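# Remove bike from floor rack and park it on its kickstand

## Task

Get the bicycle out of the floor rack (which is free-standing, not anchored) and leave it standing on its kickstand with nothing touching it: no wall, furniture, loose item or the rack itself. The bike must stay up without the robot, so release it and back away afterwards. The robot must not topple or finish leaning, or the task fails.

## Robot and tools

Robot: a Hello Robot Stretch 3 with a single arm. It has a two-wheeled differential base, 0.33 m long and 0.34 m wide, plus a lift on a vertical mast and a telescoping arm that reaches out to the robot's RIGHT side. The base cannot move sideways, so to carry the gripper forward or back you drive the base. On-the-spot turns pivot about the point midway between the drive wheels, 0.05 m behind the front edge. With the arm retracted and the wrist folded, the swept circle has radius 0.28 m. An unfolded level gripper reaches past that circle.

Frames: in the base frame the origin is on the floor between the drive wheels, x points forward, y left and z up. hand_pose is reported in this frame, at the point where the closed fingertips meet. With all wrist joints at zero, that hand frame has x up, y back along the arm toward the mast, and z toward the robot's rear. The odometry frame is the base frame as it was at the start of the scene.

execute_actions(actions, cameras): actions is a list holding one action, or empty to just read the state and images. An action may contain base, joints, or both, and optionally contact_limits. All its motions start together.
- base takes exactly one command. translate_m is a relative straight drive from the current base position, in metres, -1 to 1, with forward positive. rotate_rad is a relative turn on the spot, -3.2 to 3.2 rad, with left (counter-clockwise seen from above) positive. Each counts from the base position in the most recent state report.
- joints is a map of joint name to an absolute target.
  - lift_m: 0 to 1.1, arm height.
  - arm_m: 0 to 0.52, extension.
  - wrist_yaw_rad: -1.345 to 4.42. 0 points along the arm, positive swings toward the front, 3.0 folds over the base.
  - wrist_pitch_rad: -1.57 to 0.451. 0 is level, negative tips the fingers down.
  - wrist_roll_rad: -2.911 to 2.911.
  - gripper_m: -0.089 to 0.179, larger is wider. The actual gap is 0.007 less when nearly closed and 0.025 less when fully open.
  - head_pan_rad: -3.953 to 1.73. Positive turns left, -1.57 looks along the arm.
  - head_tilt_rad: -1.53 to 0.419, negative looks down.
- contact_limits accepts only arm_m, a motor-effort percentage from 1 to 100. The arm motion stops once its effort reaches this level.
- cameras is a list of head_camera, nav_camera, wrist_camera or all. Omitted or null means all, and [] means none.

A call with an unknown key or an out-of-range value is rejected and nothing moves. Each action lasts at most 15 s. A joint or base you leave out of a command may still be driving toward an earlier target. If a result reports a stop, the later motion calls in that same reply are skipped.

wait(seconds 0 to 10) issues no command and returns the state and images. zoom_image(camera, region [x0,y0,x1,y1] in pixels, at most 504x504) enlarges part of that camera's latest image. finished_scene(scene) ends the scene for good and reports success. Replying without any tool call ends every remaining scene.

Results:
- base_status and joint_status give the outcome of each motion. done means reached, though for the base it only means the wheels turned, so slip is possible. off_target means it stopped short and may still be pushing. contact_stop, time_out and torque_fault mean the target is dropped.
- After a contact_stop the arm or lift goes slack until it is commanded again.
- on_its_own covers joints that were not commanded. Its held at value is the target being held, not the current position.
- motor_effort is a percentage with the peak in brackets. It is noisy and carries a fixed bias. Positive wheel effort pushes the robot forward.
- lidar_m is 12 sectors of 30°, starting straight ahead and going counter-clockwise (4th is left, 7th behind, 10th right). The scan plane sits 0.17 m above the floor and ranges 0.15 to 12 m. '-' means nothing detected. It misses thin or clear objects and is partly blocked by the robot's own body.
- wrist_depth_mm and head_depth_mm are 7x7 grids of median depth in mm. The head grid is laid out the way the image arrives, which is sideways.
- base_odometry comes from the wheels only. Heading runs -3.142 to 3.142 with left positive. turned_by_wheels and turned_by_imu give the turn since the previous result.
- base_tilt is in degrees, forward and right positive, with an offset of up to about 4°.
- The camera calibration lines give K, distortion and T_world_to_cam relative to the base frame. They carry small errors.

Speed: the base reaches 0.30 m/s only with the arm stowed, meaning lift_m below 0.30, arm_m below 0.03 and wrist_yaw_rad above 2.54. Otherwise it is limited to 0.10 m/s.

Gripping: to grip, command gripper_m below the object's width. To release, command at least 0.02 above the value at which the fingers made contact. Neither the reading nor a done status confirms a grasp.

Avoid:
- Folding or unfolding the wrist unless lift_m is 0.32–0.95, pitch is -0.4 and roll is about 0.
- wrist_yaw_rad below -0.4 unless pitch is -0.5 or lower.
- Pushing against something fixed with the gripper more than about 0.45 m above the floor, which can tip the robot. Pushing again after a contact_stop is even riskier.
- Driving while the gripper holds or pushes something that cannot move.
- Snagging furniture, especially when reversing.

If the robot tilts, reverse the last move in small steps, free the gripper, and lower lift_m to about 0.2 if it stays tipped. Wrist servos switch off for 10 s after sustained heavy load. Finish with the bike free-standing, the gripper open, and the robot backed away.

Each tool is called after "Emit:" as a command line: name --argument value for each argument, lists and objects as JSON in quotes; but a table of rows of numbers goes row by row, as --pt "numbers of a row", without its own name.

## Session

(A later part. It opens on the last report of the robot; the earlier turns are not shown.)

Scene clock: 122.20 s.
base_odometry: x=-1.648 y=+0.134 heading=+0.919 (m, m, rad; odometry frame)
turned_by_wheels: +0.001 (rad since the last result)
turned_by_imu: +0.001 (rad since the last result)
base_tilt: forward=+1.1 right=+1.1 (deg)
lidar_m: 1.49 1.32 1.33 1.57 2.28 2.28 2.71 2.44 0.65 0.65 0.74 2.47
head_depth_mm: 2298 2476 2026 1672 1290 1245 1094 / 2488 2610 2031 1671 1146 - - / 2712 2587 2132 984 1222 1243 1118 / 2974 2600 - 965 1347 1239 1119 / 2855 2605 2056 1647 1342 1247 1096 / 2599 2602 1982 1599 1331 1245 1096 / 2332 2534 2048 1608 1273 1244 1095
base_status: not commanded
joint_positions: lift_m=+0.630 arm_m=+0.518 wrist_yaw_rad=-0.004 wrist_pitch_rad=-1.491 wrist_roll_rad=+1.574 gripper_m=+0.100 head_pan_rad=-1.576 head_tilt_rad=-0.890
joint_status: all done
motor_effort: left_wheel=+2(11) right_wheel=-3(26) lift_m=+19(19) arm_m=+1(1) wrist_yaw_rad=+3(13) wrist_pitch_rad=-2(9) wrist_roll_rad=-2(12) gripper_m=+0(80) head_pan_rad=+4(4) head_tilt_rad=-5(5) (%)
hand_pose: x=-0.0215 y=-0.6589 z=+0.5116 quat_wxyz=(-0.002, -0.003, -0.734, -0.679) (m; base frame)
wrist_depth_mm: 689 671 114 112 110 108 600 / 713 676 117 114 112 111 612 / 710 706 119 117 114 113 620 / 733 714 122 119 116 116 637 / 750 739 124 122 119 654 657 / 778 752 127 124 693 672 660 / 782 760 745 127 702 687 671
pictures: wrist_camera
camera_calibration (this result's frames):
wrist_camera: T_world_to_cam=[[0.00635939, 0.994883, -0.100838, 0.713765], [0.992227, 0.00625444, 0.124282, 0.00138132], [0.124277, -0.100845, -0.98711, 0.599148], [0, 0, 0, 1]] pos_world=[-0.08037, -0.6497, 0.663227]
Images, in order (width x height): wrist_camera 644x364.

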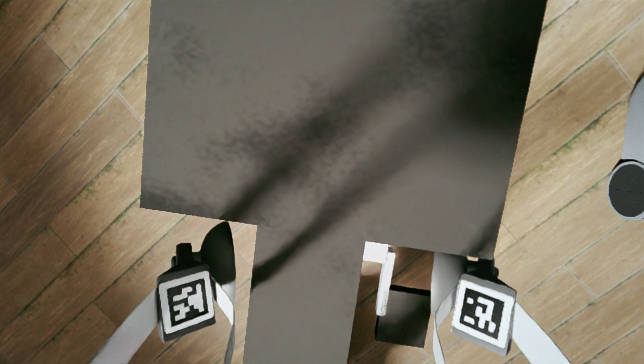

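Emit:
execute_actions --actions '[{"joints":{"lift_m":0.8}}]' --cameras '[]'

Emit:
execute_actions --actions '[{"base":{"translate_m":-0.33},"joints":{"arm_m":0.3,"wrist_roll_rad":0,"gripper_m":0.0}}]' --cameras '[]'

Emit:
execute_actions --actions '[{"joints":{"lift_m":0.5}}]' --cameras '["wrist_camera","head_camera"]'

Scene clock: 131.20 s.
base_odometry: x=-1.648 y=+0.134 heading=+0.919 (m, m, rad; odometry frame)
turned_by_wheels: +0.000 (rad since the last result)
turned_by_imu: -0.001 (rad since the last result)
base_tilt: forward=+1.1 right=+1.2 (deg)
lidar_m: 1.49 1.32 1.32 1.57 2.28 2.28 2.70 2.45 0.65 0.65 0.74 2.48
head_depth_mm: 2287 2486 2027 1710 - - 1076 / 2484 2603 2140 - 1190 1242 1106 / 2707 - 1979 1634 1194 1241 1114 / 2961 - 1980 1019 1340 1240 1114 / 2845 2622 2048 1671 1340 1243 1096 / 2571 2629 1978 1596 1333 1241 1096 / 2362 2528 2042 1600 1273 1244 1099
base_status: not commanded
joint_positions: lift_m=+0.800 arm_m=+0.518 wrist_yaw_rad=-0.004 wrist_pitch_rad=-1.492 wrist_roll_rad=+1.574 gripper_m=+0.100 head_pan_rad=-1.576 head_tilt_rad=-0.890
joint_status: all done
motor_effort: left_wheel=+1(1) right_wheel=-2(3) lift_m=+26(28) arm_m=+1(1) wrist_yaw_rad=+3(2) wrist_pitch_rad=-2(2) wrist_roll_rad=-2(2) gripper_m=+0(1) head_pan_rad=+4(3) head_tilt_rad=-6(5) (%)
hand_pose: x=-0.0215 y=-0.6587 z=+0.6811 quat_wxyz=(-0.002, -0.003, -0.734, -0.679) (m; base frame)
wrist_depth_mm: 866 839 832 801 772 772 747 / 883 850 841 279 278 792 759 / 891 898 851 285 282 802 - / 915 905 877 290 821 803 - / 932 917 884 299 845 826 796 / 979 951 918 875 881 836 815 / 975 981 925 916 889 873 845
pictures: none
No camera images: the call's "cameras" was empty. Leave "cameras" out to get every camera's image.

Scene clock: 136.07 s.
base_odometry: x=-1.848 y=-0.128 heading=+0.919 (m, m, rad; odometry frame)
turned_by_wheels: +0.000 (rad since the last result)
turned_by_imu: +0.000 (rad since the last result)
base_tilt: forward=+1.1 right=+1.1 (deg)
lidar_m: 1.77 1.56 1.57 1.87 2.05 2.06 2.44 2.20 2.20 0.61 0.65 0.98
head_depth_mm: 2055 2316 2047 1699 - - 1077 / 2212 2447 2090 - 1291 1243 1105 / 2426 2597 - 1675 1300 1243 1110 / 2673 2605 - - 1206 1240 1112 / 2978 2592 2050 1691 1163 1243 1099 / 2798 2613 2052 1636 1275 1246 1099 / 2579 2603 2044 1014 1350 1239 1094
base_status: done
joint_positions: lift_m=+0.800 arm_m=+0.300 wrist_yaw_rad=-0.002 wrist_pitch_rad=-1.495 wrist_roll_rad=+0.002 gripper_m=+0.000 head_pan_rad=-1.576 head_tilt_rad=-0.890
joint_status: all done
motor_effort: left_wheel=+1(3) right_wheel=-1(5) lift_m=+26(26) arm_m=-5(7) wrist_yaw_rad=+2(4) wrist_pitch_rad=-1(2) wrist_roll_rad=-2(3) gripper_m=-2(80) head_pan_rad=+3(5) head_tilt_rad=-5(5) (%)
hand_pose: x=-0.0216 y=-0.4406 z=+0.6812 quat_wxyz=(+0.518, +0.480, -0.519, -0.482) (m; base frame)
wrist_depth_mm: 288 629 621 814 813 817 818 / 843 644 569 522 795 799 804 / 857 857 836 836 846 779 834 / 884 843 855 855 855 821 839 / 882 848 865 855 842 848 835 / 882 898 874 - 864 859 865 / 877 900 882 - - 874 856
pictures: none
No camera images: the call's "cameras" was empty. Leave "cameras" out to get every camera's image.

Scene clock: 139.63 s.
base_odometry: x=-1.848 y=-0.128 heading=+0.919 (m, m, rad; odometry frame)
turned_by_wheels: +0.000 (rad since the last result)
turned_by_imu: -0.001 (rad since the last result)
base_tilt: forward=+1.2 right=+1.1 (deg)
lidar_m: 1.77 1.57 1.57 1.87 2.05 2.06 2.45 2.20 2.20 0.61 0.65 0.98
head_depth_mm: 2059 2319 2024 1671 1338 1237 1093 / 2223 2423 2046 1680 1295 1266 - / 2435 2561 2032 1720 - 1240 1117 / 2700 2589 2042 1690 1213 1244 1116 / 2976 2599 2045 1681 1166 1243 1100 / 2809 2614 2045 1642 1269 1241 1100 / 2581 2617 2035 1018 1342 1247 1095
base_status: not commanded
joint_positions: lift_m=+0.500 arm_m=+0.300 wrist_yaw_rad=-0.002 wrist_pitch_rad=-1.495 wrist_roll_rad=+0.002 gripper_m=+0.000 head_pan_rad=-1.576 head_tilt_rad=-0.890
joint_status: all done
motor_effort: left_wheel=+1(1) right_wheel=-1(1) lift_m=+19(22) arm_m=-5(5) wrist_yaw_rad=+3(2) wrist_pitch_rad=-2(1) wrist_roll_rad=-1(1) gripper_m=-2(3) head_pan_rad=+4(4) head_tilt_rad=-5(5) (%)
hand_pose: x=-0.0216 y=-0.4406 z=+0.3816 quat_wxyz=(+0.518, +0.480, -0.519, -0.482) (m; base frame)
wrist_depth_mm: 534 335 321 305 302 383 382 / 540 537 437 409 393 400 425 / 550 553 541 539 535 530 506 / 553 554 548 545 543 537 536 / 559 561 556 547 549 546 544 / 566 568 561 - 556 549 542 / 575 565 571 565 568 561 552
pictures: head_camera (sideways: a quarter turn clockwise sets it upright), wrist_camera
camera_calibration (this result's frames):
head_camera: T_world_to_cam=[[0.0527048, 0.763878, -0.643205, 0.863007], [0.997951, -0.0636951, 0.00612806, -0.0146383], [-0.0362879, -0.64221, -0.765669, 0.951007], [0, 0, 0, 1]] pos_world=[0.00363367, -0.0494185, 1.28334]
wrist_camera: T_world_to_cam=[[-0.999766, 0.00237854, -0.0215233, -0.00580314], [0.00128457, 0.998713, 0.0506992, 0.460235], [0.0216162, 0.0506597, -0.998482, 0.561774], [0, 0, 0, 1]] pos_world=[-0.0185364, -0.488089, 0.537463]
Images, in order (width x height): head_camera 896x504, wrist_camera 644x364.

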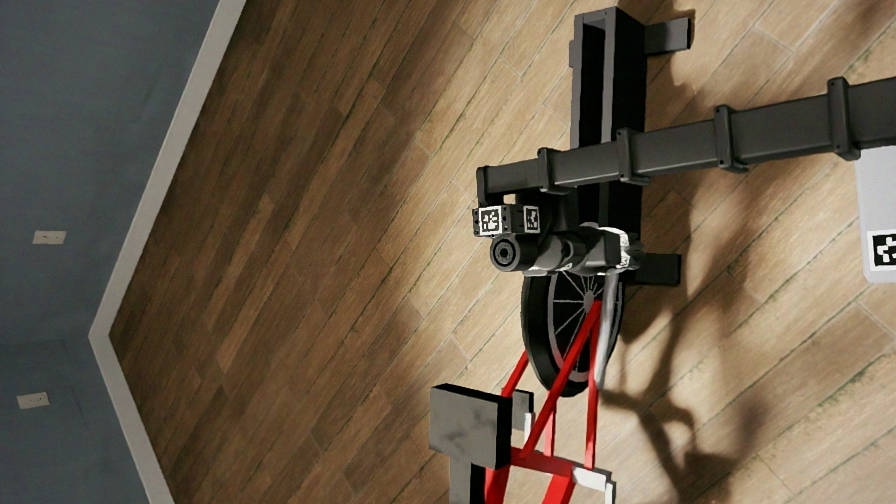

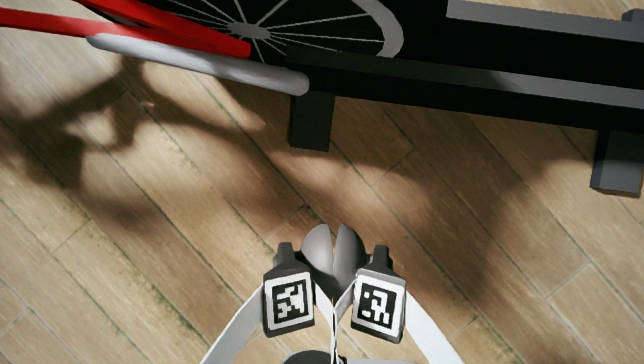

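Emit:
execute_actions --actions '[{"base":{"translate_m":0.025},"joints":{"arm_m":0.435}}]' --cameras '[]'

Emit:
execute_actions --actions '[{"joints":{"lift_m":0.2}}]' --cameras '["wrist_camera","head_camera"]'

Scene clock: 154.57 s.
base_odometry: x=-1.833 y=-0.108 heading=+0.919 (m, m, rad; odometry frame)
turned_by_wheels: +0.000 (rad since the last result)
turned_by_imu: -0.001 (rad since the last result)
base_tilt: forward=+1.2 right=+1.1 (deg)
lidar_m: 1.75 1.55 1.55 1.84 2.07 2.08 2.47 2.22 2.22 0.61 0.66 0.99
head_depth_mm: 2056 2331 2032 1673 1278 1238 1097 / 2259 2456 2046 1675 1294 1250 - / 2451 2593 2031 1722 1292 1246 1120 / 2707 2605 2035 1695 1188 1246 1112 / 2974 2591 2031 1688 1169 1245 1100 / 2801 2591 2058 986 1338 1248 1102 / 2577 2596 2042 1683 1344 1244 1097
base_status: done
joint_positions: lift_m=+0.500 arm_m=+0.435 wrist_yaw_rad=-0.002 wrist_pitch_rad=-1.495 wrist_roll_rad=+0.002 gripper_m=+0.000 head_pan_rad=-1.576 head_tilt_rad=-0.890
joint_status: all done
motor_effort: left_wheel=+1(4) right_wheel=-1(2) lift_m=+19(19) arm_m=+3(6) wrist_yaw_rad=+2(2) wrist_pitch_rad=-2(2) wrist_roll_rad=-1(1) gripper_m=-2(3) head_pan_rad=+5(4) head_tilt_rad=-5(5) (%)
hand_pose: x=-0.0216 y=-0.5750 z=+0.3816 quat_wxyz=(+0.517, +0.480, -0.519, -0.482) (m; base frame)
wrist_depth_mm: 326 532 534 531 521 520 518 / 336 185 281 529 531 525 523 / 345 174 166 173 207 516 533 / 556 345 334 345 233 534 531 / 562 561 551 548 548 542 530 / 565 573 561 - 550 553 550 / 569 575 564 563 556 557 550
pictures: none
No camera images: the call's "cameras" was empty. Leave "cameras" out to get every camera's image.

Scene clock: 157.90 s.
base_odometry: x=-1.833 y=-0.108 heading=+0.919 (m, m, rad; odometry frame)
turned_by_wheels: +0.000 (rad since the last result)
turned_by_imu: -0.006 (rad since the last result)
base_tilt: forward=+1.2 right=+1.2 (deg)
lidar_m: 1.75 1.55 1.55 1.84 2.07 2.07 2.45 2.22 2.22 0.61 0.66 0.98
head_depth_mm: 2071 2320 2025 1673 1294 1243 1095 / 2255 2442 2023 1674 1301 1242 1107 / 2457 2576 2032 1680 1315 1239 1116 / 2692 2574 2040 1716 1218 1243 1119 / 2973 2624 2037 1678 1170 1241 1099 / 2816 2581 2039 984 1343 1243 1096 / 2602 2626 2055 1021 1344 1242 1101
base_status: not commanded
joint_positions: lift_m=+0.330 arm_m=+0.435 wrist_yaw_rad=-0.001 wrist_pitch_rad=-1.473 wrist_roll_rad=-0.002 gripper_m=+0.000 head_pan_rad=-1.576 head_tilt_rad=-0.892
joint_status: lift_m contact_stop (moved -0.170 of -0.300)
on_its_own: lift_m is slack since a contact_stop, until your next command for it (your +0.200 is given up)
motor_effort: left_wheel=+1(7) right_wheel=-1(9) lift_m=+22(22) arm_m=+2(4) wrist_yaw_rad=+0(3) wrist_pitch_rad=-7(13) wrist_roll_rad=+0(2) gripper_m=-2(2) head_pan_rad=+4(4) head_tilt_rad=-4(5) (%)
hand_pose: x=-0.0216 y=-0.5809 z=+0.2113 quat_wxyz=(+0.524, +0.475, -0.523, -0.475) (m; base frame)
wrist_depth_mm: - - - - - - - / - - - - - - - / - - - - - - - / - - - - - - - / - - - - - - - / - - - - - - - / - - - - - 378 379
pictures: head_camera (sideways: a quarter turn clockwise sets it upright), wrist_camera
camera_calibration (this result's frames):
head_camera: T_world_to_cam=[[0.0519776, 0.765237, -0.641646, 0.860981], [0.998011, -0.0627492, 0.00600981, -0.0144847], [-0.0356639, -0.640683, -0.766977, 0.952703], [0, 0, 0, 1]] pos_world=[0.0036813, -0.049383, 1.28323]
wrist_camera: T_world_to_cam=[[-0.999771, -0.00344643, -0.0211261, -0.0126135], [-0.00404812, 0.999585, 0.0285047, 0.614], [0.0210191, 0.0285837, -0.99937, 0.386148], [0, 0, 0, 1]] pos_world=[-0.0182415, -0.624826, 0.368137]
Images, in order (width x height): head_camera 896x504, wrist_camera 644x364.

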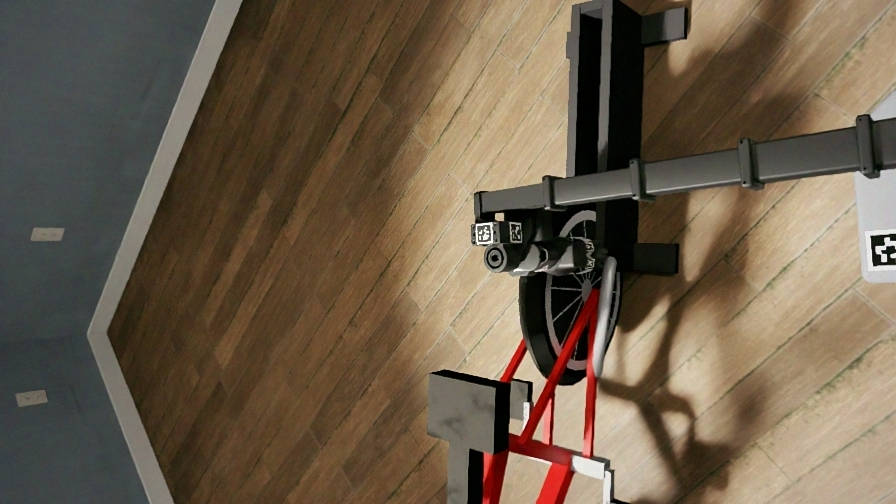

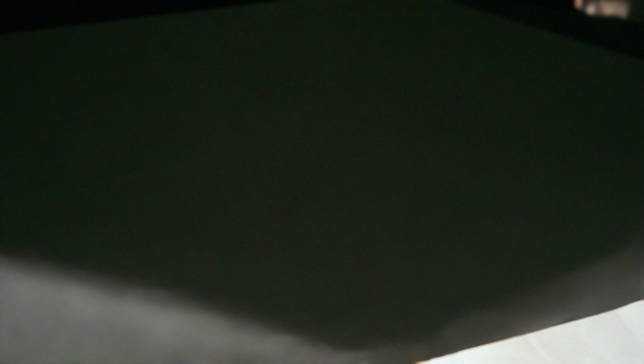

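Emit:
execute_actions --actions '[{"joints":{"lift_m":0.5}}]' --cameras '[]'

Emit:
execute_actions --actions '[{"joints":{"arm_m":0.21,"wrist_pitch_rad":-0.4}}]' --cameras '[]'

Emit:
execute_actions --actions '[{"joints":{"lift_m":0.05}}]' --cameras '["wrist_camera","head_camera"]'

Scene clock: 165.70 s.
base_odometry: x=-1.833 y=-0.108 heading=+0.919 (m, m, rad; odometry frame)
turned_by_wheels: +0.000 (rad since the last result)
turned_by_imu: -0.001 (rad since the last result)
base_tilt: forward=+1.2 right=+1.1 (deg)
lidar_m: 1.76 1.55 1.55 1.84 2.07 2.07 2.45 2.21 2.22 0.61 0.66 0.98
head_depth_mm: 2068 2291 2031 1670 1291 1239 1097 / 2239 2473 2013 1676 1308 1250 - / 2453 2572 2034 1713 1307 1243 1113 / 2687 2596 2025 1702 1211 1236 1118 / 2999 2584 2035 1683 1172 1245 1096 / 2817 2576 2030 986 1338 1246 1097 / 2597 2594 2033 1022 1344 1242 1100
base_status: not commanded
joint_positions: lift_m=+0.500 arm_m=+0.435 wrist_yaw_rad=-0.001 wrist_pitch_rad=-1.494 wrist_roll_rad=-0.002 gripper_m=+0.000 head_pan_rad=-1.576 head_tilt_rad=-0.892
joint_status: all done
motor_effort: left_wheel=+1(1) right_wheel=-1(1) lift_m=+26(27) arm_m=+2(2) wrist_yaw_rad=+2(1) wrist_pitch_rad=-2(7) wrist_roll_rad=+0(0) gripper_m=-2(2) head_pan_rad=+4(4) head_tilt_rad=-4(4) (%)
hand_pose: x=-0.0216 y=-0.5753 z=+0.3812 quat_wxyz=(+0.519, +0.481, -0.518, -0.481) (m; base frame)
wrist_depth_mm: 325 536 535 526 522 523 518 / 336 185 291 534 525 522 527 / 344 171 165 173 211 501 523 / 564 345 338 202 236 533 526 / 562 559 558 546 542 545 521 / 568 569 559 - 554 550 550 / 575 569 561 559 567 556 555
pictures: none
No camera images: the call's "cameras" was empty. Leave "cameras" out to get every camera's image.

Scene clock: 168.60 s.
base_odometry: x=-1.833 y=-0.108 heading=+0.919 (m, m, rad; odometry frame)
turned_by_wheels: +0.000 (rad since the last result)
turned_by_imu: -0.001 (rad since the last result)
base_tilt: forward=+1.1 right=+1.1 (deg)
lidar_m: 1.75 1.55 1.55 1.84 2.07 2.07 2.46 2.22 2.22 0.61 0.66 0.98
head_depth_mm: 2069 2322 2029 1677 1286 1241 1093 / 2243 2464 2036 1681 1308 1246 - / 2437 2580 2030 1678 1487 1216 1113 / 2667 2580 2041 1682 1164 1241 1116 / 2978 2591 2036 1674 1168 1240 1095 / 2808 2598 2037 980 1345 1241 1098 / 2583 2628 2047 1021 1339 1241 1100
base_status: not commanded
joint_positions: lift_m=+0.500 arm_m=+0.210 wrist_yaw_rad=-0.001 wrist_pitch_rad=-0.422 wrist_roll_rad=-0.002 gripper_m=+0.000 head_pan_rad=-1.576 head_tilt_rad=-0.892
joint_status: all done
motor_effort: left_wheel=+1(1) right_wheel=-1(1) lift_m=+26(26) arm_m=-5(4) wrist_yaw_rad=+0(0) wrist_pitch_rad=+6(6) wrist_roll_rad=+0(1) gripper_m=-3(3) head_pan_rad=+4(3) head_tilt_rad=-4(4) (%)
hand_pose: x=-0.0217 y=-0.5792 z=+0.5116 quat_wxyz=(+0.692, +0.148, -0.691, -0.148) (m; base frame)
wrist_depth_mm: - - - - - - - / - - - - - - - / 221 - - - - - - / - - - - - - - / 881 933 960 995 972 955 970 / 783 491 771 - 796 796 803 / 454 323 287 280 666 695 693
pictures: none
No camera images: the call's "cameras" was empty. Leave "cameras" out to get every camera's image.

Scene clock: 172.67 s.
base_odometry: x=-1.833 y=-0.108 heading=+0.919 (m, m, rad; odometry frame)
turned_by_wheels: +0.000 (rad since the last result)
turned_by_imu: -0.001 (rad since the last result)
base_tilt: forward=+1.1 right=+1.1 (deg)
lidar_m: 1.75 1.55 1.55 1.84 2.07 2.08 2.46 2.21 2.22 0.53 0.65 0.98
head_depth_mm: 2067 2321 2031 1676 1286 1238 1092 / 2246 2468 2020 1669 1302 1240 1103 / 2444 2581 2038 1674 1310 1265 1115 / 2678 2576 2040 1675 1190 1206 1118 / 2941 2588 2037 1680 1164 1240 1097 / 2810 2593 2043 1604 1337 1240 1097 / 2575 2622 2042 1679 1343 1241 1102
base_status: not commanded
joint_positions: lift_m=+0.143 arm_m=+0.210 wrist_yaw_rad=-0.009 wrist_pitch_rad=-0.320 wrist_roll_rad=+0.005 gripper_m=+0.000 head_pan_rad=-1.576 head_tilt_rad=-0.892
joint_status: lift_m contact_stop (moved -0.357 of -0.450)
on_its_own: lift_m is slack since a contact_stop, until your next command for it (your +0.050 is given up); wrist_pitch_rad is at rest, and its effort (-22) is outside its rest range (-20 to +32)
motor_effort: left_wheel=+0(1) right_wheel=+2(3) lift_m=+21(22) arm_m=+1(5) wrist_yaw_rad=+9(10) wrist_pitch_rad=-22(30) wrist_roll_rad=-3(3) gripper_m=-2(3) head_pan_rad=+4(4) head_tilt_rad=-4(4) (%)
hand_pose: x=-0.0236 y=-0.5905 z=+0.1781 quat_wxyz=(+0.696, +0.110, -0.700, -0.116) (m; base frame)
wrist_depth_mm: 142 138 134 130 125 123 - / 153 149 143 138 134 130 - / 141 161 155 149 143 139 881 / 182 155 168 161 155 150 619 / 162 157 182 173 168 163 219 / 133 138 203 - 175 173 221 / 319 123 117 184 180 167 159
pictures: head_camera (sideways: a quarter turn clockwise sets it upright), wrist_camera
camera_calibration (this result's frames):
head_camera: T_world_to_cam=[[0.0519773, 0.765237, -0.641646, 0.860981], [0.998011, -0.0627488, 0.00600981, -0.0144847], [-0.0356636, -0.640683, -0.766977, 0.952703], [0, 0, 0, 1]] pos_world=[0.00368132, -0.049383, 1.28323]
wrist_camera: T_world_to_cam=[[-0.999884, -0.0109691, -0.010551, -0.0215991], [0.00477491, 0.43216, -0.901784, 0.455374], [0.0144515, -0.90173, -0.432057, -0.29721], [0, 0, 0, 1]] pos_world=[-0.0194758, -0.465035, 0.28201]
Images, in order (width x height): head_camera 896x504, wrist_camera 644x364.

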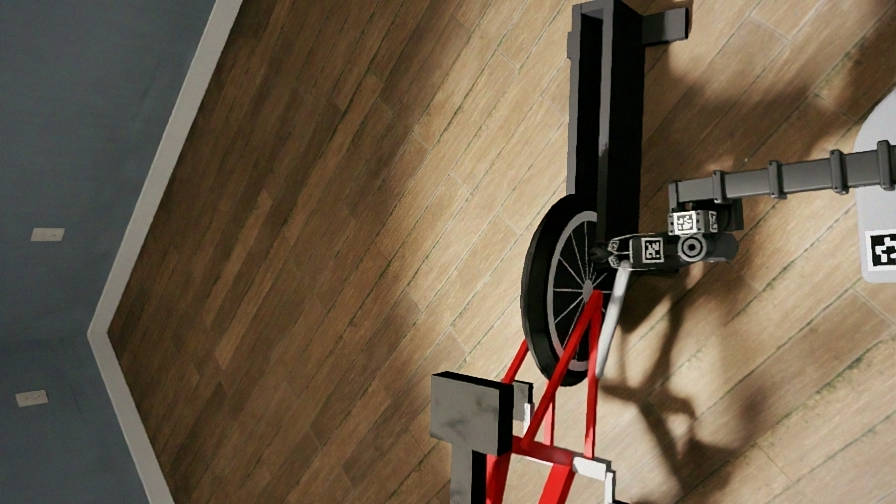

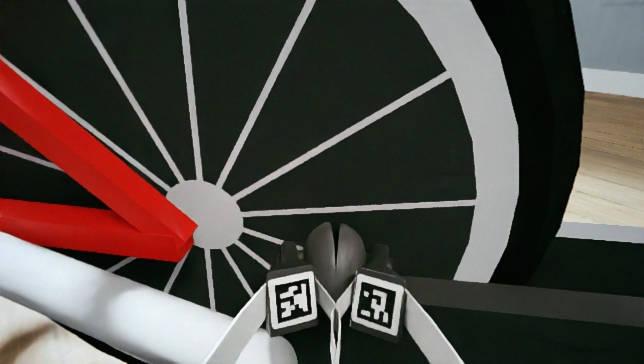

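Emit:
execute_actions --actions '[{"joints":{"lift_m":0.19}}]' --cameras '[]'

Emit:
execute_actions --actions '[{"base":{"translate_m":0.08},"joints":{"arm_m":0.17}}]' --cameras '[]'

Emit:
execute_actions --actions '[{"joints":{"lift_m":0.06}}]' --cameras '["wrist_camera","head_camera"]'

Scene clock: 178.43 s.
base_odometry: x=-1.833 y=-0.108 heading=+0.919 (m, m, rad; odometry frame)
turned_by_wheels: +0.000 (rad since the last result)
turned_by_imu: -0.001 (rad since the last result)
base_tilt: forward=+1.1 right=+1.2 (deg)
lidar_m: 1.75 1.55 1.55 1.83 2.07 2.08 2.46 2.22 2.22 0.61 0.65 0.98
head_depth_mm: 2066 2313 2008 1667 1287 1238 1095 / 2241 2462 2026 1679 1299 1236 1103 / 2433 2581 2035 1672 1305 1241 1115 / 2682 2578 2033 1681 1155 1200 1117 / 2984 2602 2044 1679 1169 1239 1100 / 2786 2630 2044 1602 1341 1240 1096 / 2573 2609 2041 1675 1345 1240 1092
base_status: not commanded
joint_positions: lift_m=+0.190 arm_m=+0.210 wrist_yaw_rad=-0.007 wrist_pitch_rad=-0.398 wrist_roll_rad=+0.004 gripper_m=+0.000 head_pan_rad=-1.576 head_tilt_rad=-0.892
joint_status: all done
motor_effort: left_wheel=+0(1) right_wheel=+0(2) lift_m=+26(25) arm_m=+1(1) wrist_yaw_rad=+7(8) wrist_pitch_rad=-1(20) wrist_roll_rad=-2(3) gripper_m=-2(2) head_pan_rad=+3(3) head_tilt_rad=-4(4) (%)
hand_pose: x=-0.0231 y=-0.5818 z=+0.2071 quat_wxyz=(+0.692, +0.137, -0.695, -0.143) (m; base frame)
wrist_depth_mm: 143 139 134 130 126 132 - / 156 151 146 140 136 136 - / 167 166 159 154 147 145 856 / 158 179 176 169 162 158 633 / 190 173 195 183 179 175 507 / 168 162 159 - 196 196 247 / 350 273 259 205 200 189 184
pictures: none
No camera images: the call's "cameras" was empty. Leave "cameras" out to get every camera's image.

Scene clock: 180.43 s.
base_odometry: x=-1.784 y=-0.045 heading=+0.919 (m, m, rad; odometry frame)
turned_by_wheels: +0.000 (rad since the last result)
turned_by_imu: +0.000 (rad since the last result)
base_tilt: forward=+1.2 right=+1.1 (deg)
lidar_m: 1.68 1.49 1.49 1.77 2.12 2.13 2.53 2.27 0.63 0.62 0.85 0.99
head_depth_mm: 2123 2353 2039 1669 1305 1235 1094 / 2300 2488 2032 1669 1318 1239 1108 / 2506 2605 2041 1670 1240 1258 1114 / 2747 2589 2025 1675 1159 1231 1112 / 2979 2607 2043 1635 1199 1245 1097 / 2758 2588 2033 1017 1371 1242 1100 / 2523 2606 2038 1632 1347 1241 1097
base_status: done
joint_positions: lift_m=+0.190 arm_m=+0.170 wrist_yaw_rad=-0.003 wrist_pitch_rad=-0.413 wrist_roll_rad=-0.002 gripper_m=+0.000 head_pan_rad=-1.576 head_tilt_rad=-0.892
joint_status: all done
motor_effort: left_wheel=+2(3) right_wheel=-2(15) lift_m=+23(26) arm_m=-5(8) wrist_yaw_rad=+3(37) wrist_pitch_rad=+4(12) wrist_roll_rad=+0(2) gripper_m=-1(5) head_pan_rad=+4(3) head_tilt_rad=-4(4) (%)
hand_pose: x=-0.0223 y=-0.5403 z=+0.2038 quat_wxyz=(+0.693, +0.144, -0.691, -0.146) (m; base frame)
wrist_depth_mm: - 168 181 175 169 164 160 / - 209 190 189 183 177 171 / 350 228 213 207 199 191 185 / 234 228 229 214 219 210 203 / 482 449 206 194 186 229 229 / 400 402 306 - 240 232 222 / 346 342 347 330 288 259 246
pictures: none
No camera images: the call's "cameras" was empty. Leave "cameras" out to get every camera's image.

Scene clock: 182.43 s.
base_odometry: x=-1.784 y=-0.045 heading=+0.919 (m, m, rad; odometry frame)
turned_by_wheels: +0.000 (rad since the last result)
turned_by_imu: +0.000 (rad since the last result)
base_tilt: forward=+1.1 right=+1.1 (deg)
lidar_m: 1.69 1.49 1.49 1.77 2.12 2.12 2.52 2.28 0.63 0.62 0.85 0.99
head_depth_mm: 2126 2333 2032 1672 1304 1243 1091 / 2313 2497 2036 1678 1323 1236 1108 / 2534 2585 2024 1667 1238 1261 1113 / 2757 2591 2030 1676 1166 1252 1118 / 2977 2582 2050 1638 1193 1239 1095 / 2749 2579 2034 1014 1371 1238 1100 / 2521 2601 2036 1651 1340 1242 1095
base_status: not commanded
joint_positions: lift_m=+0.060 arm_m=+0.170 wrist_yaw_rad=-0.003 wrist_pitch_rad=-0.414 wrist_roll_rad=-0.002 gripper_m=+0.000 head_pan_rad=-1.576 head_tilt_rad=-0.892
joint_status: all done
motor_effort: left_wheel=+1(1) right_wheel=-2(2) lift_m=+19(19) arm_m=-5(5) wrist_yaw_rad=+3(4) wrist_pitch_rad=+4(4) wrist_roll_rad=+0(0) gripper_m=-2(2) head_pan_rad=+4(3) head_tilt_rad=-5(4) (%)
hand_pose: x=-0.0223 y=-0.5402 z=+0.0738 quat_wxyz=(+0.693, +0.145, -0.691, -0.147) (m; base frame)
wrist_depth_mm: - 192 184 177 172 166 161 / 684 210 202 192 182 161 157 / 469 415 221 212 198 175 168 / 354 357 246 235 204 190 183 / 285 287 290 254 224 210 200 / 239 240 241 - 219 226 220 / 205 205 208 203 192 198 210
pictures: head_camera (sideways: a quarter turn clockwise sets it upright), wrist_camera
camera_calibration (this result's frames):
head_camera: T_world_to_cam=[[0.0519773, 0.765237, -0.641646, 0.860981], [0.998011, -0.0627489, 0.00600981, -0.0144847], [-0.0356637, -0.640683, -0.766977, 0.952703], [0, 0, 0, 1]] pos_world=[0.00368132, -0.049383, 1.28323]
wrist_camera: T_world_to_cam=[[-0.999821, -0.0178417, -0.0063388, -0.0248836], [-0.00374796, 0.514644, -0.857396, 0.380658], [0.0185597, -0.857218, -0.514619, -0.266706], [0, 0, 0, 1]] pos_world=[-0.0185025, -0.424973, 0.188965]
Images, in order (width x height): head_camera 896x504, wrist_camera 644x364.

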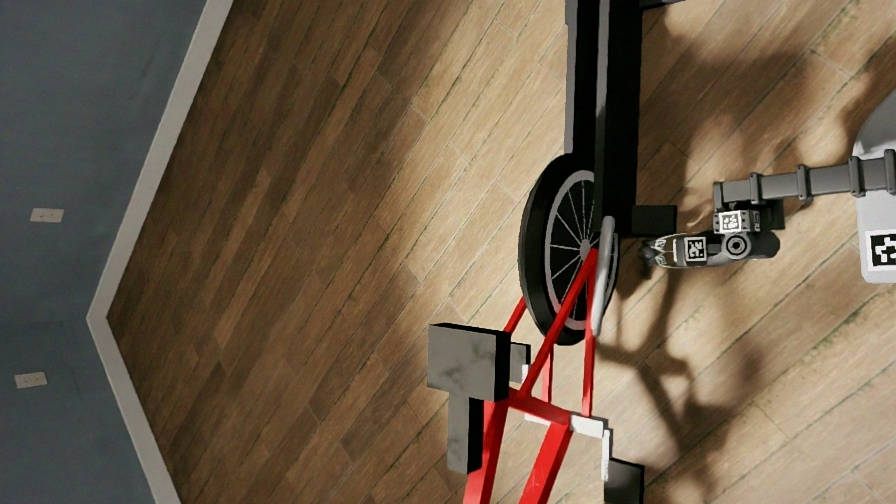

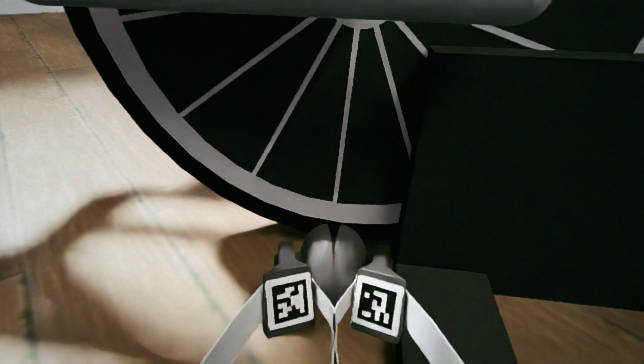

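Emit:
execute_actions --actions '[{"base":{"translate_m":0.02},"joints":{"arm_m":0.1,"lift_m":0.2,"wrist_pitch_rad":0,"wrist_roll_rad":1.57,"gripper_m":0.07}}]' --cameras '[]'

Emit:
execute_actions --actions '[{"joints":{"arm_m":0.2}}]' --cameras '["wrist_camera","head_camera"]'

Scene clock: 189.10 s.
base_odometry: x=-1.772 y=-0.029 heading=+0.919 (m, m, rad; odometry frame)
turned_by_wheels: +0.000 (rad since the last result)
turned_by_imu: -0.001 (rad since the last result)
base_tilt: forward=+1.1 right=+1.1 (deg)
lidar_m: 1.67 1.47 1.48 1.75 2.14 2.14 2.54 2.29 0.63 0.62 0.83 1.00
head_depth_mm: 2134 2337 2022 1681 1312 1240 1095 / 2310 2470 2033 1683 1317 1238 1103 / 2524 2609 2034 1681 1219 1262 - / 2774 2590 2041 1679 1160 1263 1097 / 2957 2592 2037 1602 1345 1238 1096 / 2732 2586 2028 1016 1373 1243 1101 / 2523 2612 2044 1683 1367 1238 1097
base_status: done
joint_positions: lift_m=+0.200 arm_m=+0.100 wrist_yaw_rad=+0.001 wrist_pitch_rad=-0.024 wrist_roll_rad=+1.570 gripper_m=+0.070 head_pan_rad=-1.576 head_tilt_rad=-0.892
joint_status: all done
motor_effort: left_wheel=+1(7) right_wheel=-1(2) lift_m=+26(29) arm_m=-5(6) wrist_yaw_rad=-1(4) wrist_pitch_rad=+7(18) wrist_roll_rad=+0(1) gripper_m=+0(80) head_pan_rad=+3(4) head_tilt_rad=-5(4) (%)
hand_pose: x=-0.0212 y=-0.5009 z=+0.3080 quat_wxyz=(+0.001, +0.000, -1.000, -0.012) (m; base frame)
wrist_depth_mm: - - - 245 245 245 229 / - - - 251 252 252 238 / - - - 260 263 243 247 / - - - 270 274 251 278 / - - - 281 280 261 290 / - 371 - 290 264 297 306 / 268 347 - 327 310 312 369
pictures: none
No camera images: the call's "cameras" was empty. Leave "cameras" out to get every camera's image.

Scene clock: 191.07 s.
base_odometry: x=-1.772 y=-0.029 heading=+0.919 (m, m, rad; odometry frame)
turned_by_wheels: +0.000 (rad since the last result)
turned_by_imu: +0.000 (rad since the last result)
base_tilt: forward=+1.2 right=+1.2 (deg)
lidar_m: 1.66 1.47 1.48 1.75 2.14 2.14 2.54 2.29 0.63 0.62 0.83 1.01
head_depth_mm: 2139 2371 2032 1675 1309 1244 1092 / 2324 2482 2036 1667 1323 1240 1102 / 2514 2594 2025 1680 1220 1224 1117 / 2777 2584 2022 1681 1161 1200 1116 / 2929 2589 2029 1603 1346 1242 1097 / 2758 2581 2022 1302 1372 1244 1096 / 2515 2620 2044 1692 1346 1244 1098
base_status: not commanded
joint_positions: lift_m=+0.200 arm_m=+0.200 wrist_yaw_rad=+0.001 wrist_pitch_rad=-0.023 wrist_roll_rad=+1.570 gripper_m=+0.070 head_pan_rad=-1.576 head_tilt_rad=-0.892
joint_status: all done
motor_effort: left_wheel=+1(1) right_wheel=-2(2) lift_m=+26(26) arm_m=+4(7) wrist_yaw_rad=-2(2) wrist_pitch_rad=+6(7) wrist_roll_rad=-1(0) gripper_m=-1(0) head_pan_rad=+4(3) head_tilt_rad=-4(4) (%)
hand_pose: x=-0.0210 y=-0.6003 z=+0.3082 quat_wxyz=(+0.001, +0.001, -1.000, -0.012) (m; base frame)
wrist_depth_mm: - - - 158 158 158 159 / - - 176 163 164 164 163 / - - 174 169 169 170 167 / - - 180 175 176 177 136 / - - 196 183 183 181 135 / - - 195 190 192 170 141 / 259 - - 198 175 188 150
pictures: head_camera (sideways: a quarter turn clockwise sets it upright), wrist_camera
camera_calibration (this result's frames):
head_camera: T_world_to_cam=[[0.0519773, 0.765237, -0.641647, 0.860981], [0.998011, -0.0627489, 0.00600983, -0.0144847], [-0.0356637, -0.640683, -0.766977, 0.952703], [0, 0, 0, 1]] pos_world=[0.00368132, -0.049383, 1.28323]
wrist_camera: T_world_to_cam=[[-0.00198911, 0.00167272, -0.999997, 0.315726], [0.991904, 0.126981, -0.00176061, 0.137058], [0.126977, -0.991904, -0.00191176, -0.434194], [0, 0, 0, 1]] pos_world=[-0.0801873, -0.44861, 0.315137]
Images, in order (width x height): head_camera 896x504, wrist_camera 644x364.

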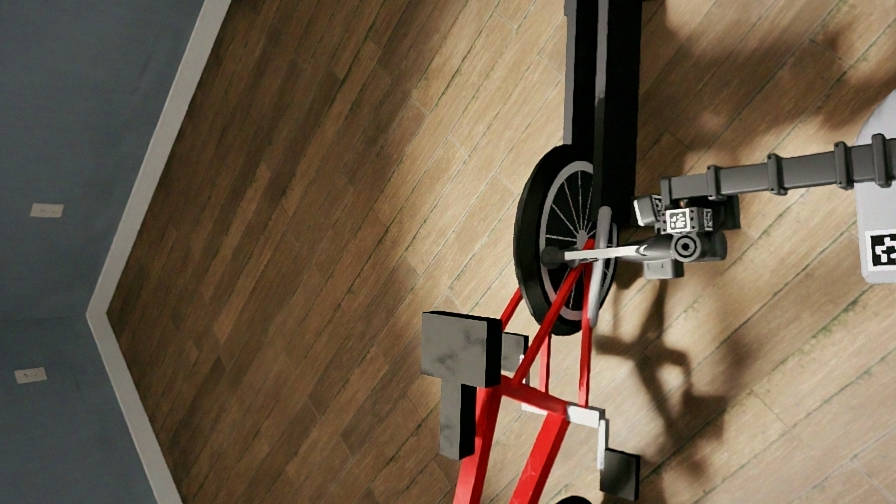

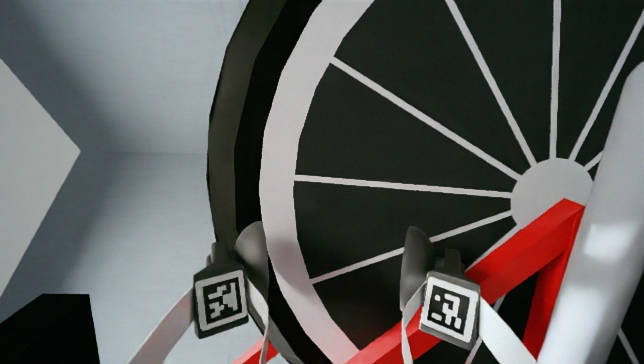

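Emit:
execute_actions --actions '[{"joints":{"arm_m":0.12}}]' --cameras '[]'

Emit:
execute_actions --actions '[{"joints":{"lift_m":0.09}}]' --cameras '[]'

Emit:
execute_actions --actions '[{"joints":{"arm_m":0.185}}]' --cameras '["wrist_camera"]'

Scene clock: 197.20 s.
base_odometry: x=-1.772 y=-0.029 heading=+0.919 (m, m, rad; odometry frame)
turned_by_wheels: +0.000 (rad since the last result)
turned_by_imu: -0.001 (rad since the last result)
base_tilt: forward=+1.2 right=+1.1 (deg)
lidar_m: 1.67 1.47 1.48 1.75 2.13 2.14 2.54 2.29 0.63 0.62 0.83 1.00
head_depth_mm: 2133 2365 2021 1675 1307 1234 1097 / 2319 2481 2024 1679 1319 1241 1106 / 2541 2584 2039 1677 1219 1269 - / 2770 2587 2035 1683 1152 1267 1117 / 2962 2595 2036 1597 1346 1237 1099 / 2718 2597 2039 1019 1370 1238 1101 / 2506 2610 2036 1689 1367 1245 1097
base_status: not commanded
joint_positions: lift_m=+0.200 arm_m=+0.120 wrist_yaw_rad=+0.001 wrist_pitch_rad=-0.023 wrist_roll_rad=+1.570 gripper_m=+0.070 head_pan_rad=-1.576 head_tilt_rad=-0.892
joint_status: all done
motor_effort: left_wheel=+1(1) right_wheel=-2(2) lift_m=+26(26) arm_m=-5(6) wrist_yaw_rad=-2(2) wrist_pitch_rad=+6(6) wrist_roll_rad=-1(0) gripper_m=+0(1) head_pan_rad=+3(3) head_tilt_rad=-4(4) (%)
hand_pose: x=-0.0210 y=-0.5209 z=+0.3082 quat_wxyz=(+0.001, +0.001, -1.000, -0.012) (m; base frame)
wrist_depth_mm: - - - 226 225 228 210 / - - - 232 233 234 218 / - - - 240 243 242 226 / - - - 250 251 228 256 / - - - 257 259 230 269 / - - - 269 248 272 280 / 268 348 - 284 286 287 339
pictures: none
No camera images: the call's "cameras" was empty. Leave "cameras" out to get every camera's image.

Scene clock: 199.03 s.
base_odometry: x=-1.772 y=-0.029 heading=+0.919 (m, m, rad; odometry frame)
turned_by_wheels: +0.000 (rad since the last result)
turned_by_imu: +0.000 (rad since the last result)
base_tilt: forward=+1.2 right=+1.1 (deg)
lidar_m: 1.67 1.47 1.48 1.76 2.14 2.14 2.54 2.29 0.63 0.62 0.84 1.00
head_depth_mm: 2142 2368 2032 1676 1303 1240 1093 / 2303 2486 2037 1670 1323 1241 1107 / 2504 2602 2034 1682 1221 1251 1108 / 2789 2596 2039 1670 1166 1260 1098 / 2950 2597 2040 1604 1348 1240 1099 / 2743 2597 2030 1023 1372 1240 1098 / 2497 2591 2042 1676 1375 1243 1101
base_status: not commanded
joint_positions: lift_m=+0.090 arm_m=+0.120 wrist_yaw_rad=+0.001 wrist_pitch_rad=-0.023 wrist_roll_rad=+1.570 gripper_m=+0.070 head_pan_rad=-1.576 head_tilt_rad=-0.892
joint_status: all done
motor_effort: left_wheel=+1(1) right_wheel=-2(2) lift_m=+18(22) arm_m=-5(5) wrist_yaw_rad=-2(2) wrist_pitch_rad=+6(6) wrist_roll_rad=+0(1) gripper_m=+0(1) head_pan_rad=+4(4) head_tilt_rad=-4(4) (%)
hand_pose: x=-0.0210 y=-0.5209 z=+0.1987 quat_wxyz=(+0.001, +0.001, -1.000, -0.012) (m; base frame)
wrist_depth_mm: - 226 224 227 211 210 210 / - 232 232 233 218 218 215 / - 239 240 240 244 226 225 / - 249 249 232 254 257 244 / - 261 258 233 265 268 244 / - - 271 270 276 300 243 / - - 292 281 289 326 241
pictures: none
No camera images: the call's "cameras" was empty. Leave "cameras" out to get every camera's image.

Scene clock: 200.67 s.
base_odometry: x=-1.772 y=-0.029 heading=+0.919 (m, m, rad; odometry frame)
turned_by_wheels: +0.000 (rad since the last result)
turned_by_imu: +0.000 (rad since the last result)
base_tilt: forward=+1.2 right=+1.1 (deg)
lidar_m: 1.67 1.47 1.48 1.75 2.14 2.14 2.54 2.29 0.63 0.62 0.84 1.00
head_depth_mm: 2141 2367 2030 1667 1314 1244 1094 / 2320 2486 2026 1674 1322 1240 1103 / 2531 2592 2024 1682 1220 1259 1111 / 2769 2588 2043 1677 1148 1252 1116 / 2941 2581 2035 1599 1340 1244 1101 / 2747 2596 2041 1016 1369 1240 1101 / 2520 2614 2043 1680 1402 1249 1099
base_status: not commanded
joint_positions: lift_m=+0.090 arm_m=+0.185 wrist_yaw_rad=-0.005 wrist_pitch_rad=-0.010 wrist_roll_rad=+1.574 gripper_m=+0.070 head_pan_rad=-1.576 head_tilt_rad=-0.892
joint_status: all done
motor_effort: left_wheel=+1(1) right_wheel=+0(2) lift_m=+19(19) arm_m=+5(6) wrist_yaw_rad=+5(5) wrist_pitch_rad=+3(6) wrist_roll_rad=-2(2) gripper_m=-2(2) head_pan_rad=+2(3) head_tilt_rad=-4(4) (%)
hand_pose: x=-0.0226 y=-0.5856 z=+0.2021 quat_wxyz=(-0.001, -0.002, -1.000, -0.005) (m; base frame)
wrist_depth_mm: - 165 165 166 166 149 150 / 175 171 171 171 154 155 155 / 179 177 177 177 160 160 161 / 186 183 185 184 186 188 189 / - 191 190 166 192 195 196 / - 198 - 168 199 203 207 / - 208 206 206 211 213 237
pictures: wrist_camera
camera_calibration (this result's frames):
wrist_camera: T_world_to_cam=[[0.0016545, -0.0116987, -0.99993, 0.201802], [0.992705, 0.120566, 0.00023197, 0.132485], [0.120555, -0.992636, 0.0118129, -0.422952], [0, 0, 0, 1]] pos_world=[-0.0808631, -0.43345, 0.206753]
Images, in order (width x height): wrist_camera 644x364.

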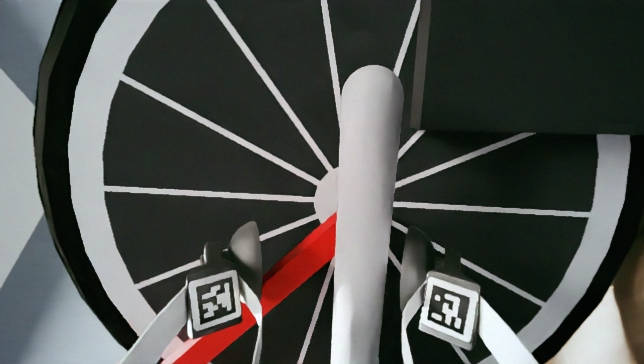

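Emit:
execute_actions --actions '[{"joints":{"arm_m":0.12}}]' --cameras '[]'

Emit:
execute_actions --actions '[{"joints":{"lift_m":0.0,"gripper_m":0.0}}]' --cameras '[]'

Emit:
execute_actions --actions '[{"joints":{"arm_m":0.19}}]' --cameras '[]'

Emit:
execute_actions --actions '[{"base":{"translate_m":-0.12}}]' --cameras '["head_camera"]'

Scene clock: 211.30 s.
base_odometry: x=-1.772 y=-0.029 heading=+0.919 (m, m, rad; odometry frame)
turned_by_wheels: +0.000 (rad since the last result)
turned_by_imu: -0.001 (rad since the last result)
base_tilt: forward=+1.2 right=+1.1 (deg)
lidar_m: 1.67 1.47 1.47 1.75 2.14 2.14 2.54 2.29 0.63 0.62 0.84 1.00
head_depth_mm: 2138 2363 2031 1670 1308 1240 1096 / 2305 2489 2041 1673 1324 1239 1104 / 2531 2590 2021 1685 1226 1256 1115 / 2782 2601 2042 1678 1168 1267 1098 / 2949 2574 2041 1598 1339 1243 1098 / 2734 2615 2038 1016 1368 1245 1097 / 2503 2610 2042 1693 1398 1247 1099
base_status: not commanded
joint_positions: lift_m=+0.090 arm_m=+0.120 wrist_yaw_rad=-0.003 wrist_pitch_rad=-0.016 wrist_roll_rad=+1.574 gripper_m=+0.070 head_pan_rad=-1.576 head_tilt_rad=-0.892
joint_status: all done
motor_effort: left_wheel=+1(0) right_wheel=+0(1) lift_m=+18(19) arm_m=-5(5) wrist_yaw_rad=+3(4) wrist_pitch_rad=+4(4) wrist_roll_rad=-2(2) gripper_m=+0(2) head_pan_rad=+3(3) head_tilt_rad=-4(4) (%)
hand_pose: x=-0.0221 y=-0.5211 z=+0.2005 quat_wxyz=(-0.001, -0.002, -1.000, -0.008) (m; base frame)
wrist_depth_mm: - 236 224 226 211 210 209 / - 233 231 233 217 218 215 / - 241 241 240 230 225 222 / - 249 250 247 254 256 249 / - 259 257 230 263 266 246 / - - 270 269 273 286 246 / - - 287 281 289 330 244
pictures: none
No camera images: the call's "cameras" was empty. Leave "cameras" out to get every camera's image.

Scene clock: 212.97 s.
base_odometry: x=-1.772 y=-0.029 heading=+0.919 (m, m, rad; odometry frame)
turned_by_wheels: +0.000 (rad since the last result)
turned_by_imu: +0.000 (rad since the last result)
base_tilt: forward=+1.2 right=+1.2 (deg)
lidar_m: 1.67 1.47 1.48 1.75 2.14 2.14 2.54 2.29 0.64 0.62 0.84 1.00
head_depth_mm: 2153 2355 2014 1675 1309 1241 1095 / 2305 2487 2044 1668 1319 1241 1104 / 2498 2593 2038 1677 1223 1240 1114 / 2774 2583 2023 1683 1173 1262 1098 / 2936 2599 2032 1594 1340 1240 1099 / 2746 2584 2022 1019 1371 1239 1097 / 2518 2592 2036 1688 1394 1237 1096
base_status: not commanded
joint_positions: lift_m=+0.000 arm_m=+0.120 wrist_yaw_rad=-0.003 wrist_pitch_rad=-0.017 wrist_roll_rad=+1.574 gripper_m=+0.000 head_pan_rad=-1.576 head_tilt_rad=-0.892
joint_status: all done
motor_effort: left_wheel=+1(1) right_wheel=+0(0) lift_m=+19(18) arm_m=-5(5) wrist_yaw_rad=+4(3) wrist_pitch_rad=+4(5) wrist_roll_rad=-2(2) gripper_m=-3(79) head_pan_rad=+3(4) head_tilt_rad=-4(4) (%)
hand_pose: x=-0.0221 y=-0.5211 z=+0.1103 quat_wxyz=(-0.001, -0.002, -1.000, -0.009) (m; base frame)
wrist_depth_mm: 224 225 224 210 209 188 127 / 231 232 232 218 216 174 130 / 240 241 223 224 225 182 134 / 248 249 248 253 259 207 139 / 258 256 259 262 269 207 139 / 289 268 234 - 299 206 138 / - 281 282 290 398 205 137
pictures: none
No camera images: the call's "cameras" was empty. Leave "cameras" out to get every camera's image.

Scene clock: 214.67 s.
base_odometry: x=-1.772 y=-0.029 heading=+0.919 (m, m, rad; odometry frame)
turned_by_wheels: +0.000 (rad since the last result)
turned_by_imu: +0.000 (rad since the last result)
base_tilt: forward=+1.1 right=+1.2 (deg)
lidar_m: 1.67 1.47 1.48 1.75 2.14 2.14 2.54 2.29 0.63 0.62 0.84 1.00
head_depth_mm: 2133 2368 2034 1670 1310 1234 1093 / 2290 2497 2037 1684 1324 1237 1100 / 2525 2569 2028 1676 1220 1257 1117 / 2782 2593 2023 1678 1169 1264 1117 / 2945 2601 2034 1607 1335 1241 1101 / 2732 2601 2037 1023 1368 1242 1098 / 2534 2594 2034 1672 1405 1246 1099
base_status: not commanded
joint_positions: lift_m=+0.000 arm_m=+0.190 wrist_yaw_rad=-0.003 wrist_pitch_rad=-0.017 wrist_roll_rad=+1.574 gripper_m=+0.000 head_pan_rad=-1.576 head_tilt_rad=-0.892
joint_status: all done
motor_effort: left_wheel=+1(0) right_wheel=+0(1) lift_m=+19(19) arm_m=+4(2) wrist_yaw_rad=+3(1) wrist_pitch_rad=+5(5) wrist_roll_rad=-3(2) gripper_m=-2(3) head_pan_rad=+3(3) head_tilt_rad=-5(4) (%)
hand_pose: x=-0.0221 y=-0.5904 z=+0.1103 quat_wxyz=(-0.001, -0.001, -1.000, -0.009) (m; base frame)
wrist_depth_mm: 160 162 147 145 145 145 116 / 166 117 152 150 151 151 116 / 172 121 175 177 177 156 121 / 179 128 181 183 185 186 139 / 186 136 188 189 192 193 138 / 191 146 195 - 200 204 138 / 201 155 204 208 212 205 137
pictures: none
No camera images: the call's "cameras" was empty. Leave "cameras" out to get every camera's image.

Scene clock: 216.90 s.
base_odometry: x=-1.845 y=-0.124 heading=+0.920 (m, m, rad; odometry frame)
turned_by_wheels: +0.000 (rad since the last result)
turned_by_imu: +0.000 (rad since the last result)
base_tilt: forward=+1.2 right=+1.2 (deg)
lidar_m: 1.76 1.56 1.56 1.85 2.05 2.05 2.44 2.20 2.21 0.61 0.65 0.97
head_depth_mm: 2062 2300 2028 1670 1287 1233 1091 / 2246 2424 2031 1674 1297 1243 1104 / 2445 2573 2035 1686 1311 1265 1116 / 2686 2582 2029 1676 1206 1265 1121 / 2974 2557 2032 1678 1166 1237 1094 / 2831 2575 2039 1597 1340 1246 1097 / 2612 2574 2048 1678 1344 1246 1099
base_status: done
joint_positions: lift_m=+0.000 arm_m=+0.190 wrist_yaw_rad=+0.021 wrist_pitch_rad=-0.017 wrist_roll_rad=+1.574 gripper_m=+0.000 head_pan_rad=-1.576 head_tilt_rad=-0.892
joint_status: not commanded
on_its_own: wrist_yaw_rad is at rest, and its effort (-20) is outside its rest range (-12 to +12)
motor_effort: left_wheel=+4(8) right_wheel=-8(18) lift_m=+19(19) arm_m=+4(4) wrist_yaw_rad=-20(48) wrist_pitch_rad=+5(5) wrist_roll_rad=-2(2) gripper_m=-2(2) head_pan_rad=+4(3) head_tilt_rad=-4(4) (%)
hand_pose: x=-0.0161 y=-0.5904 z=+0.1101 quat_wxyz=(-0.001, +0.010, -1.000, -0.009) (m; base frame)
wrist_depth_mm: 154 150 132 131 131 132 131 / 153 154 137 137 136 136 135 / 158 160 142 142 142 142 115 / 165 166 150 148 148 148 115 / 172 173 175 152 178 170 114 / 180 178 182 - 186 191 132 / 187 126 191 195 197 195 137
pictures: head_camera (sideways: a quarter turn clockwise sets it upright)
camera_calibration (this result's frames):
head_camera: T_world_to_cam=[[0.0519773, 0.765237, -0.641646, 0.860981], [0.998011, -0.0627489, 0.00600982, -0.0144847], [-0.0356637, -0.640683, -0.766977, 0.952703], [0, 0, 0, 1]] pos_world=[0.00368132, -0.049383, 1.28323]
Images, in order (width x height): head_camera 896x504.

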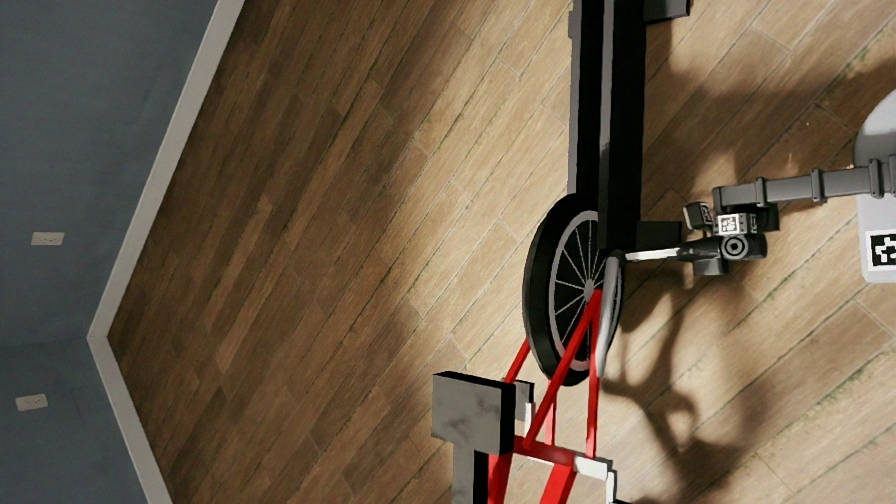

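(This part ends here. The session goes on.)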